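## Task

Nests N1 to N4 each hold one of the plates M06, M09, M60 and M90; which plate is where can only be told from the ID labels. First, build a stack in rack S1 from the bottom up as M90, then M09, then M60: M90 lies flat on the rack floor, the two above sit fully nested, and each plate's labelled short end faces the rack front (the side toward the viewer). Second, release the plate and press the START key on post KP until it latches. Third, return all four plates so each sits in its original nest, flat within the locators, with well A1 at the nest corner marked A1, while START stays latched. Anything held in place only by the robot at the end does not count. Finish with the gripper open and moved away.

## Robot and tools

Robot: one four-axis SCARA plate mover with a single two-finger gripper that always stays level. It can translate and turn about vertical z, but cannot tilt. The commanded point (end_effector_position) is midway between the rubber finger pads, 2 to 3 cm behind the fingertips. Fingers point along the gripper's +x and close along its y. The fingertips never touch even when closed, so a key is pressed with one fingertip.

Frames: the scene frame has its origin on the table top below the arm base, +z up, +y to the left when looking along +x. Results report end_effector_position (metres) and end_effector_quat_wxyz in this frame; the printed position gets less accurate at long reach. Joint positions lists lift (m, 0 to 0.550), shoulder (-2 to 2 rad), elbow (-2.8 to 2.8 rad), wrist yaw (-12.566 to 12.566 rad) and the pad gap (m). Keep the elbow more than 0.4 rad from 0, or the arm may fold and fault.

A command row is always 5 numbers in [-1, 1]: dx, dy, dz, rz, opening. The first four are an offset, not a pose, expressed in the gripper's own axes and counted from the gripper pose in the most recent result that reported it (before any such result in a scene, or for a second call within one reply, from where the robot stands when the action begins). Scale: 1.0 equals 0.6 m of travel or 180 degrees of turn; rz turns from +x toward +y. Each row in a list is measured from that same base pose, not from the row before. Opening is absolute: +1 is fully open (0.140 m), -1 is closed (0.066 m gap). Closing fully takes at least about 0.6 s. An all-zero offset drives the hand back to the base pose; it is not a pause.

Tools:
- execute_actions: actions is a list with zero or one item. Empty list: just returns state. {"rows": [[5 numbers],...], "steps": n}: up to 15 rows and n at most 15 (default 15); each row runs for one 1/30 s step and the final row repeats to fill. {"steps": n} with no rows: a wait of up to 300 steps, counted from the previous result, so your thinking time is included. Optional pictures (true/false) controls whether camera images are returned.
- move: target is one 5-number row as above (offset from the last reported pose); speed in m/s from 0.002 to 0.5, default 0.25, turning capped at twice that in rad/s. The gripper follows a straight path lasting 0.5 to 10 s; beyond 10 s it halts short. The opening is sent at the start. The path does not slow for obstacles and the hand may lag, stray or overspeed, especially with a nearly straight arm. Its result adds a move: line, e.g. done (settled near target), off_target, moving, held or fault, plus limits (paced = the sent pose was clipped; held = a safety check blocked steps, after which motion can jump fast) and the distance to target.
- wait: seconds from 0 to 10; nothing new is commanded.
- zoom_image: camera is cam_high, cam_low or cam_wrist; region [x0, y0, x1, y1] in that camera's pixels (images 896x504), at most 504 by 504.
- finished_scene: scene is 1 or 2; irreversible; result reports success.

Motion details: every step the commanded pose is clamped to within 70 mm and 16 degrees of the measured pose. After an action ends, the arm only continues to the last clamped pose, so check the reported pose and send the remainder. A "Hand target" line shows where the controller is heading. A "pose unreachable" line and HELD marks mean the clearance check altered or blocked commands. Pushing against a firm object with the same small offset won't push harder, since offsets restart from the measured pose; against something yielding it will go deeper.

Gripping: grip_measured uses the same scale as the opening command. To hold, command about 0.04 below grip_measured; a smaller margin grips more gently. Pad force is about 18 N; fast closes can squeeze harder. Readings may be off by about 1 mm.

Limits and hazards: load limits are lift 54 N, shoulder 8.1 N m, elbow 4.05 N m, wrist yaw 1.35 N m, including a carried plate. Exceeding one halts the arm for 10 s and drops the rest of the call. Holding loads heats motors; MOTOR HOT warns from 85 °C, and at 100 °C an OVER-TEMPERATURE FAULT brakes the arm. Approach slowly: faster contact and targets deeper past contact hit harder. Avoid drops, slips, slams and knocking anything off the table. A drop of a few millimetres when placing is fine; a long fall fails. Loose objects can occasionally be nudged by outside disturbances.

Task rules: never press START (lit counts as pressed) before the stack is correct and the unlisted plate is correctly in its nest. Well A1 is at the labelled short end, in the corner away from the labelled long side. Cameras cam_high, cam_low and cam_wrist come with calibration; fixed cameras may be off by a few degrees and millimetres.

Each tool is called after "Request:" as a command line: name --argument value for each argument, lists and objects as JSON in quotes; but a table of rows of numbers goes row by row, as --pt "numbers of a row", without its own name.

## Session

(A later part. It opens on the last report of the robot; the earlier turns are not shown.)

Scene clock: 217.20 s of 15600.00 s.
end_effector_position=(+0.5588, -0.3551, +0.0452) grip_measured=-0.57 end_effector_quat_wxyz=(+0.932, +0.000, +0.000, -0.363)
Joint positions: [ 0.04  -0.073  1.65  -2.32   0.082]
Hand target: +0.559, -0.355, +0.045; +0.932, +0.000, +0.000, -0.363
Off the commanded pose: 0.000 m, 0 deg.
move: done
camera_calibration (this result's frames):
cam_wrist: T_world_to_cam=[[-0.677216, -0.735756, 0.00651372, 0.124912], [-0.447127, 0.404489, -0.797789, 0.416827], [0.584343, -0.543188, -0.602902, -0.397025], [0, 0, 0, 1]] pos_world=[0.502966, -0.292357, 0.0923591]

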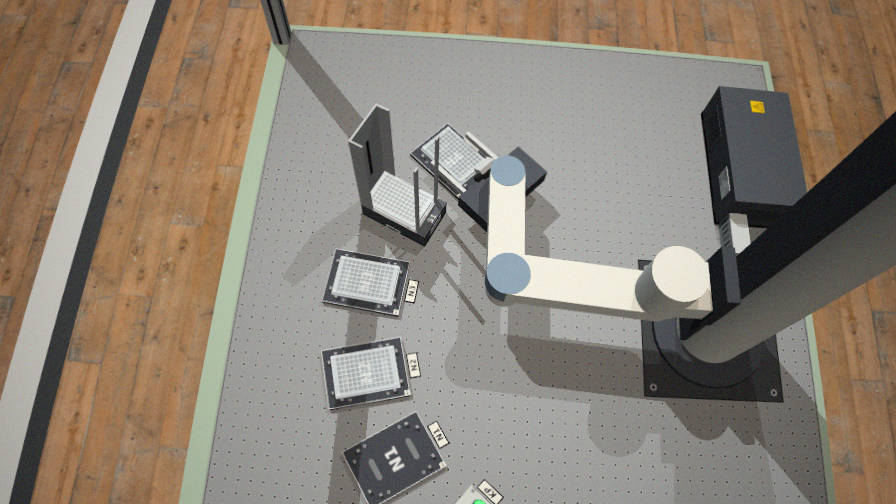

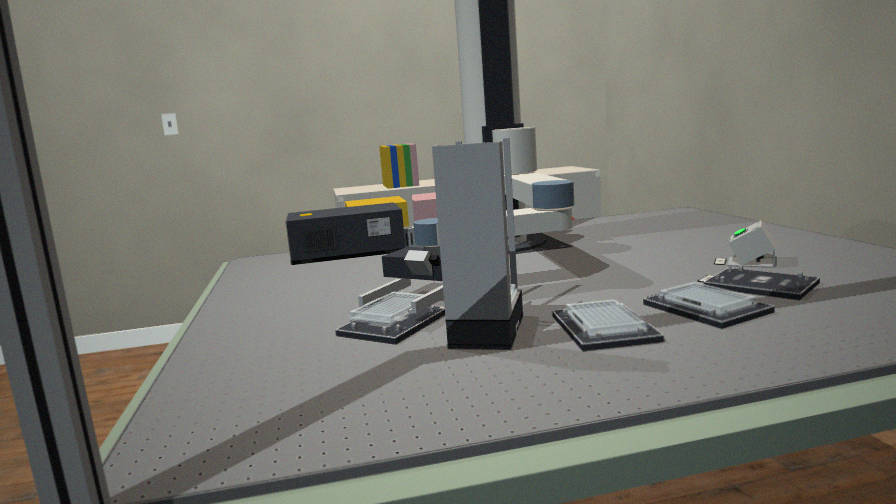

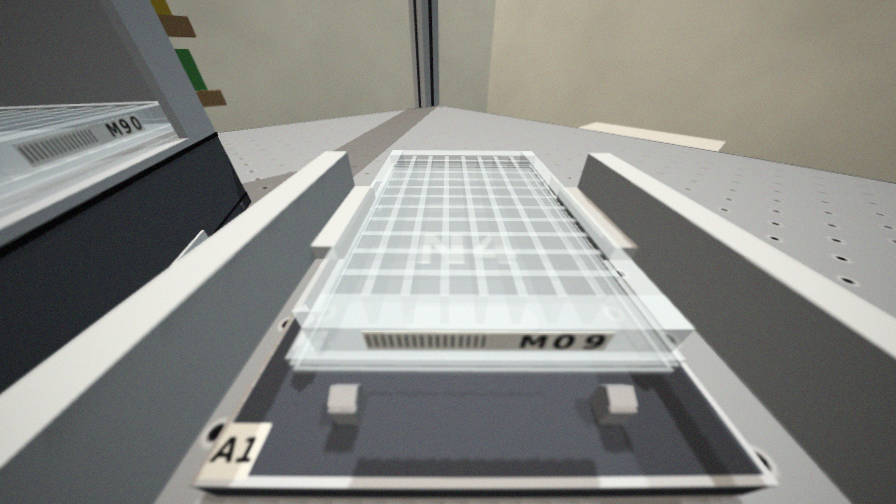

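Request:
move --target '[0,0,-0.0195,0,-0.62]' --speed 0.015

Request:
move --target '[0,0,0,0,-0.2]'

Request:
move --target '[0,0,0.0625,0,-0.2]'

Request:
move --target '[-0.1667,0,0,0,-0.2]'

Request:
move --target '[-0.1267,0.1993,0,0.0943,-0.2]'

Scene clock: 225.63 s of 15600.00 s.
end_effector_position=(+0.5589, -0.3550, +0.0335) grip_measured=-0.57 end_effector_quat_wxyz=(+0.932, +0.000, +0.000, -0.363)
Joint positions: [ 0.028 -0.073  1.65  -2.319  0.082]
Hand target: +0.559, -0.355, +0.033; +0.932, +0.000, +0.000, -0.363
Off the commanded pose: 0.000 m, 0 deg.
After step 90, 4.43 s passed at rest.
move: done
camera_calibration (this result's frames):
cam_wrist: T_world_to_cam=[[-0.676495, -0.736419, 0.00651372, 0.124568], [-0.447523, 0.40405, -0.797789, 0.407608], [0.584875, -0.542615, -0.602902, -0.404189], [0, 0, 0, 1]] pos_world=[0.503084, -0.292279, 0.0806877]

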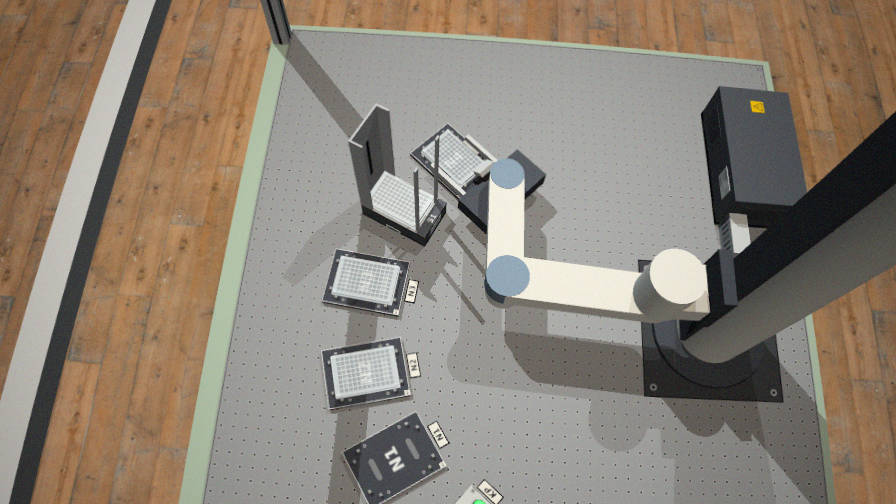

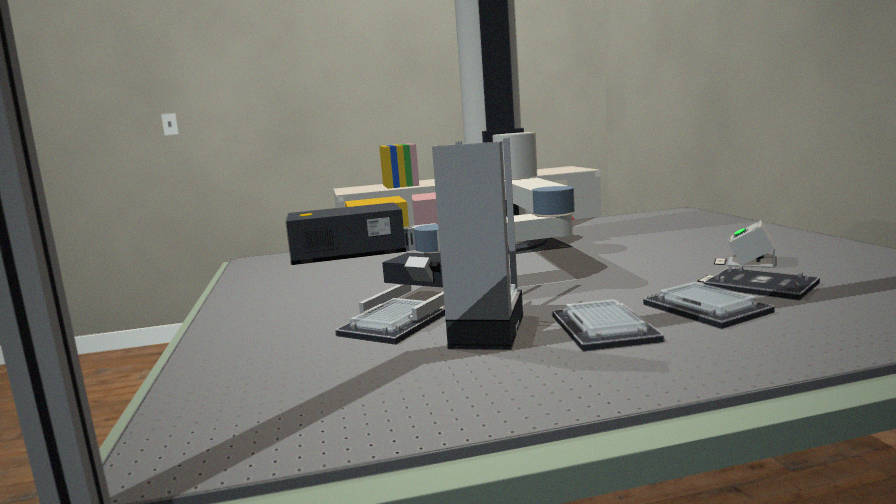

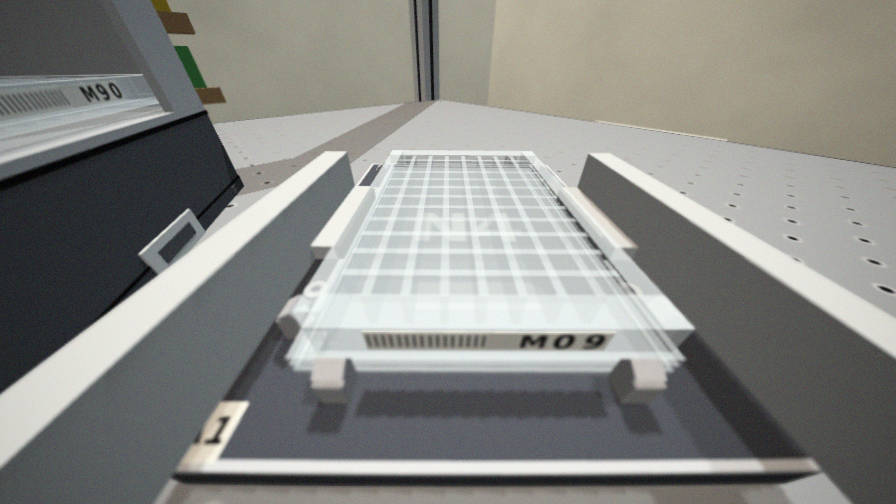

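Scene clock: 226.13 s of 15600.00 s.
end_effector_position=(+0.5590, -0.3550, +0.0335) grip_measured=-0.20 end_effector_quat_wxyz=(+0.932, +0.000, +0.000, -0.363)
Joint positions: [ 0.028 -0.073  1.65  -2.319  0.096]
Hand target: +0.559, -0.355, +0.033; +0.932, +0.000, +0.000, -0.363
Off the commanded pose: 0.000 m, 0 deg.
move: done
camera_calibration (this result's frames):
cam_wrist: T_world_to_cam=[[-0.676447, -0.736463, 0.00651372, 0.12454], [-0.447549, 0.404021, -0.797789, 0.407616], [0.58491, -0.542577, -0.602902, -0.404199], [0, 0, 0, 1]] pos_world=[0.503093, -0.292276, 0.0806878]

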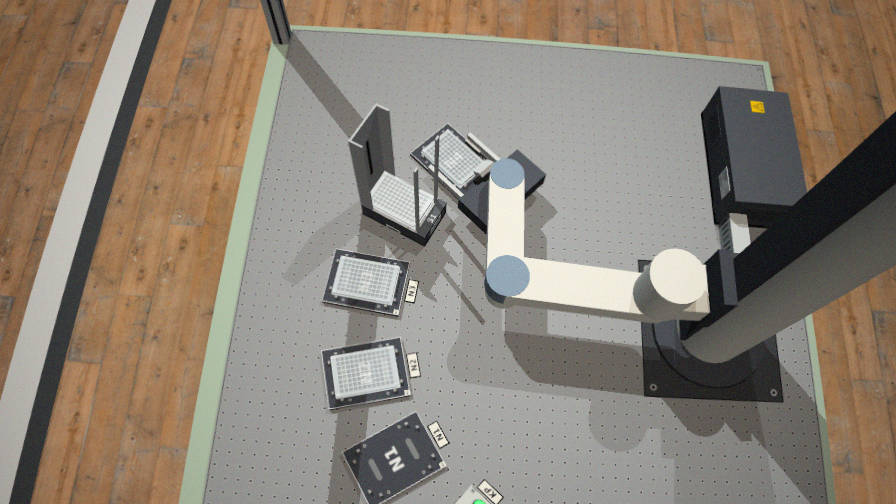

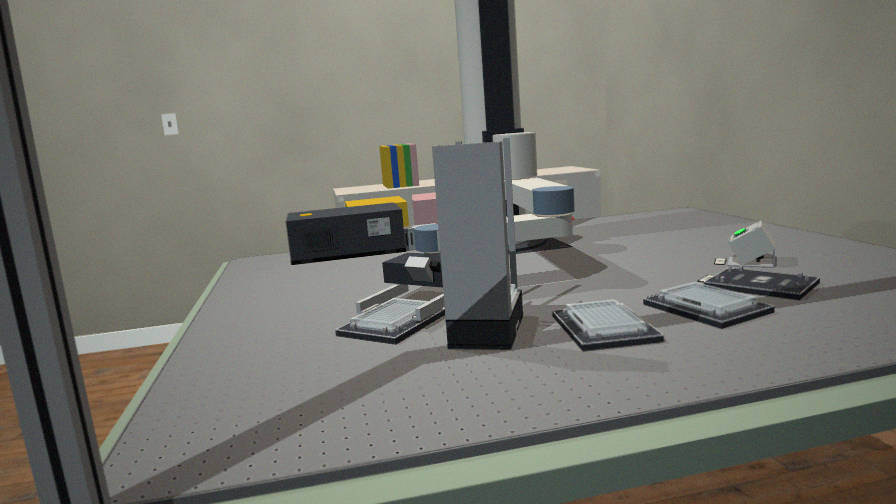

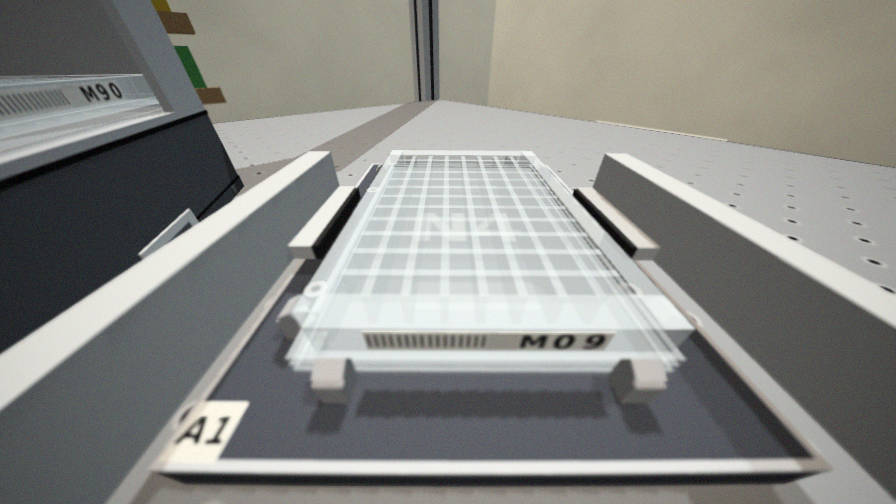

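Scene clock: 226.83 s of 15600.00 s.
end_effector_position=(+0.5590, -0.3550, +0.0710) grip_measured=-0.20 end_effector_quat_wxyz=(+0.932, +0.000, +0.000, -0.362)
Joint positions: [ 0.066 -0.073  1.65  -2.319  0.096]
Hand target: +0.559, -0.355, +0.071; +0.932, +0.000, +0.000, -0.363
Off the commanded pose: 0.000 m, 0 deg.
move: done
camera_calibration (this result's frames):
cam_wrist: T_world_to_cam=[[-0.676425, -0.736483, 0.00651372, 0.124285], [-0.447561, 0.404008, -0.797789, 0.437587], [0.584926, -0.542559, -0.602902, -0.38156], [0, 0, 0, 1]] pos_world=[0.5031, -0.292274, 0.11825]

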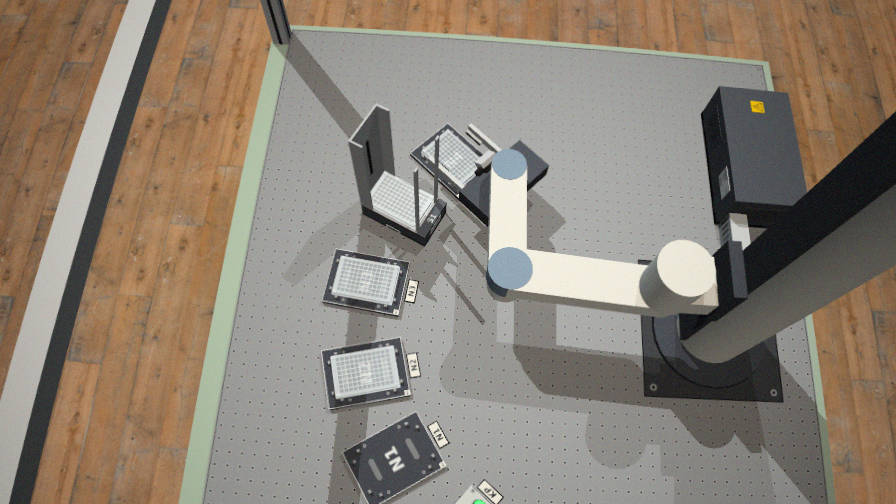

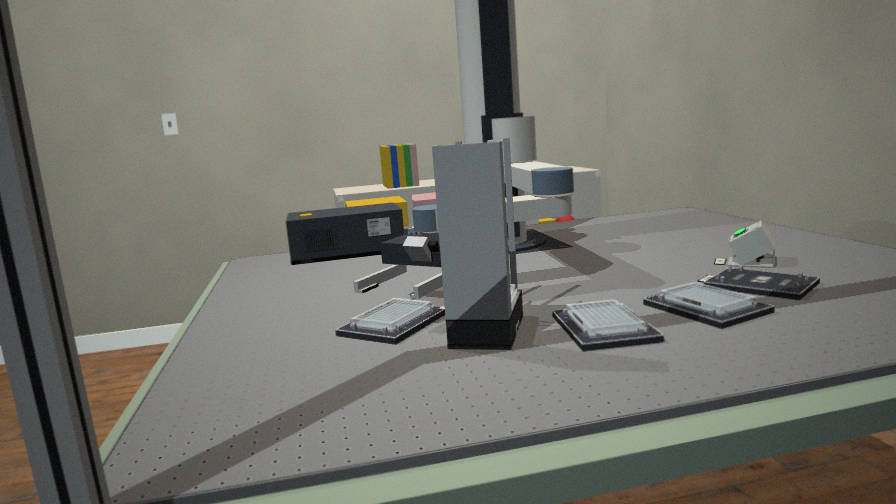

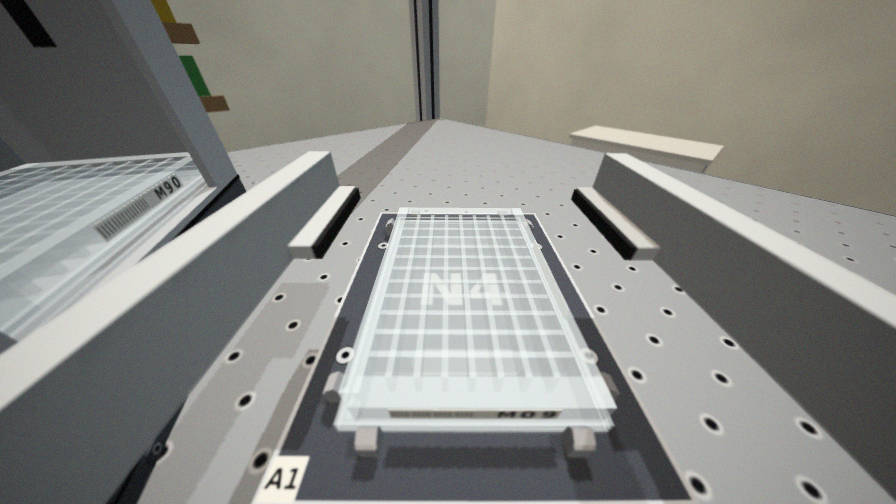

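Scene clock: 227.63 s of 15600.00 s.
end_effector_position=(+0.4852, -0.2874, +0.0710) grip_measured=-0.20 end_effector_quat_wxyz=(+0.932, +0.000, +0.000, -0.363)
Joint positions: [ 0.066  0.131  1.141 -2.014  0.096]
Hand target: +0.485, -0.287, +0.071; +0.932, +0.000, +0.000, -0.362
Off the commanded pose: 0.000 m, 0 deg.
move: done
camera_calibration (this result's frames):
cam_wrist: T_world_to_cam=[[-0.676561, -0.736357, 0.00651372, 0.124253], [-0.447486, 0.404091, -0.797789, 0.377247], [0.584825, -0.542668, -0.602902, -0.301736], [0, 0, 0, 1]] pos_world=[0.429341, -0.22469, 0.118236]

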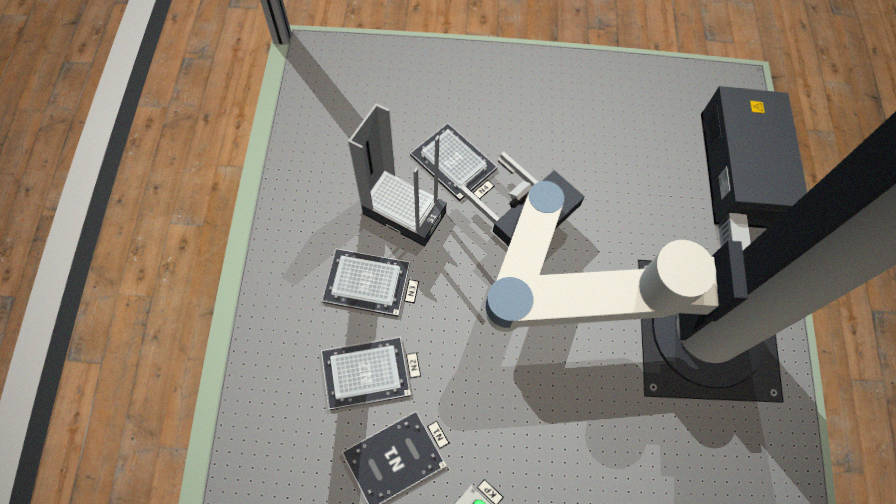

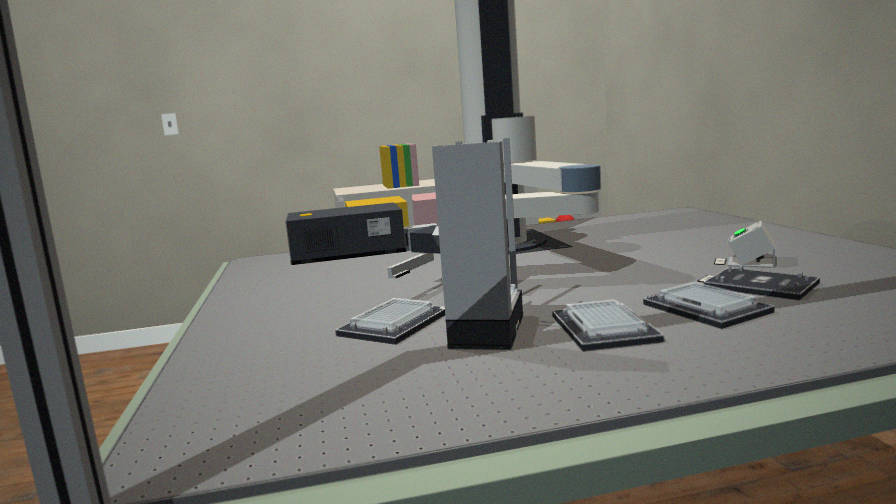

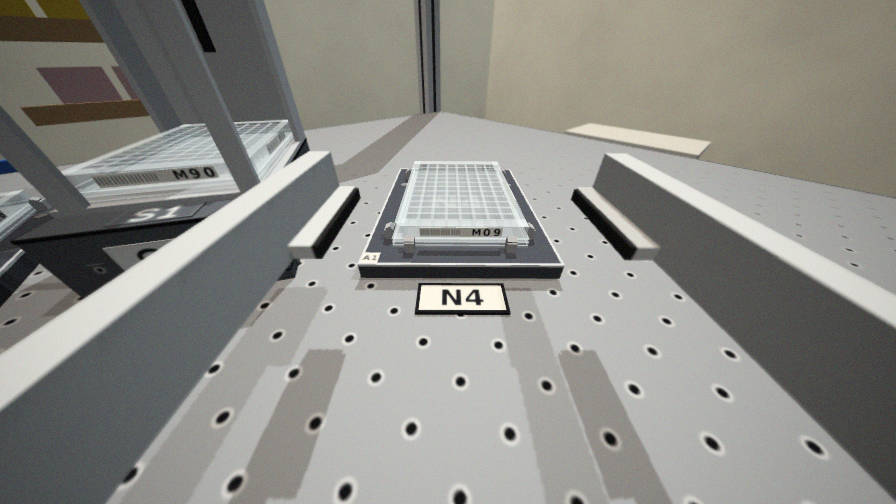

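Scene clock: 228.63 s of 15600.00 s.
end_effector_position=(+0.5100, -0.1478, +0.0710) grip_measured=-0.20 end_effector_quat_wxyz=(+0.975, +0.000, +0.000, -0.221)
Joint positions: [ 0.066  0.57   0.888 -1.903  0.096]
Hand target: +0.510, -0.148, +0.071; +0.975, +0.000, +0.000, -0.221
Off the commanded pose: 0.000 m, 0 deg.
move: done
camera_calibration (this result's frames):
cam_wrist: T_world_to_cam=[[-0.431662, -0.902012, 0.00651372, 0.0944872], [-0.546091, 0.255573, -0.797789, 0.360273], [0.71795, -0.347932, -0.602902, -0.279598], [0, 0, 0, 1]] pos_world=[0.438266, -0.104129, 0.118236]

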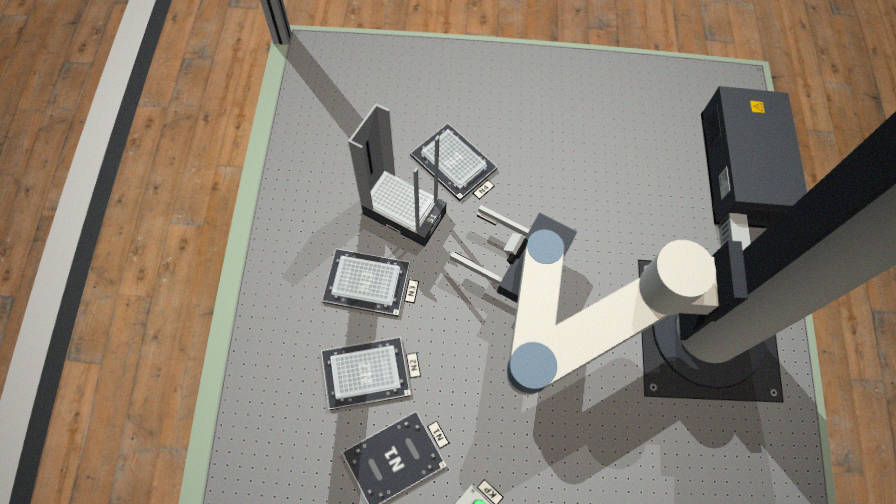

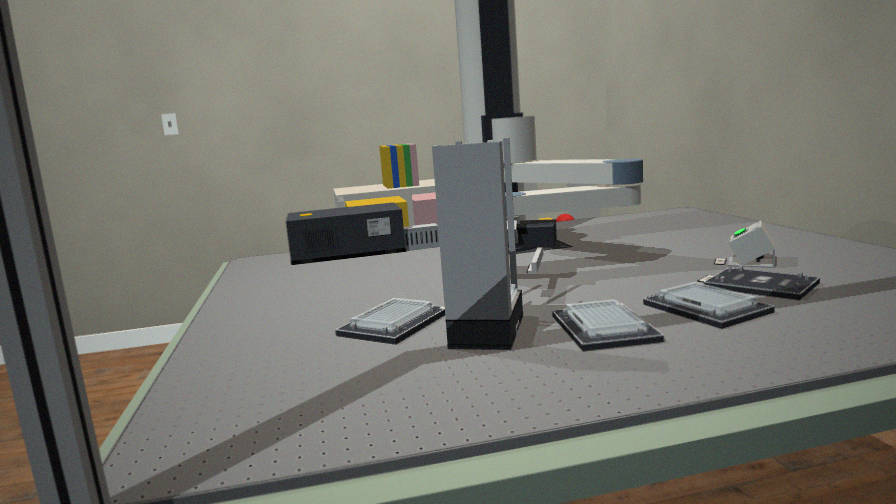

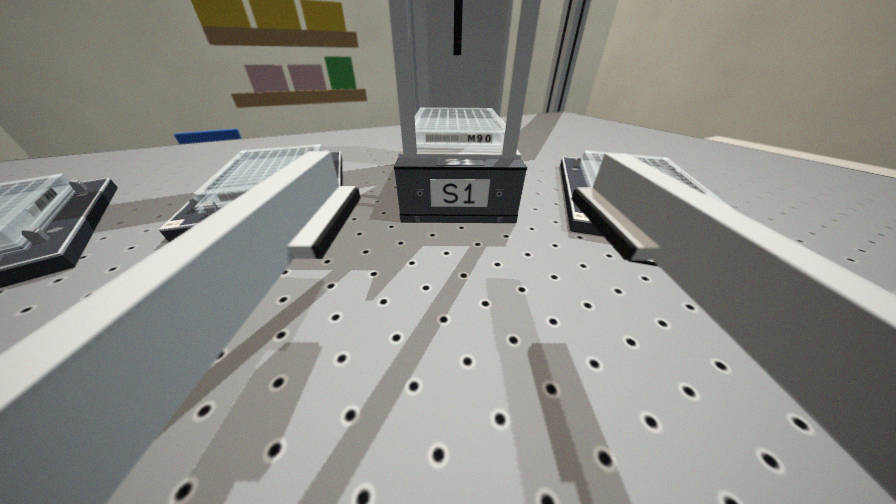

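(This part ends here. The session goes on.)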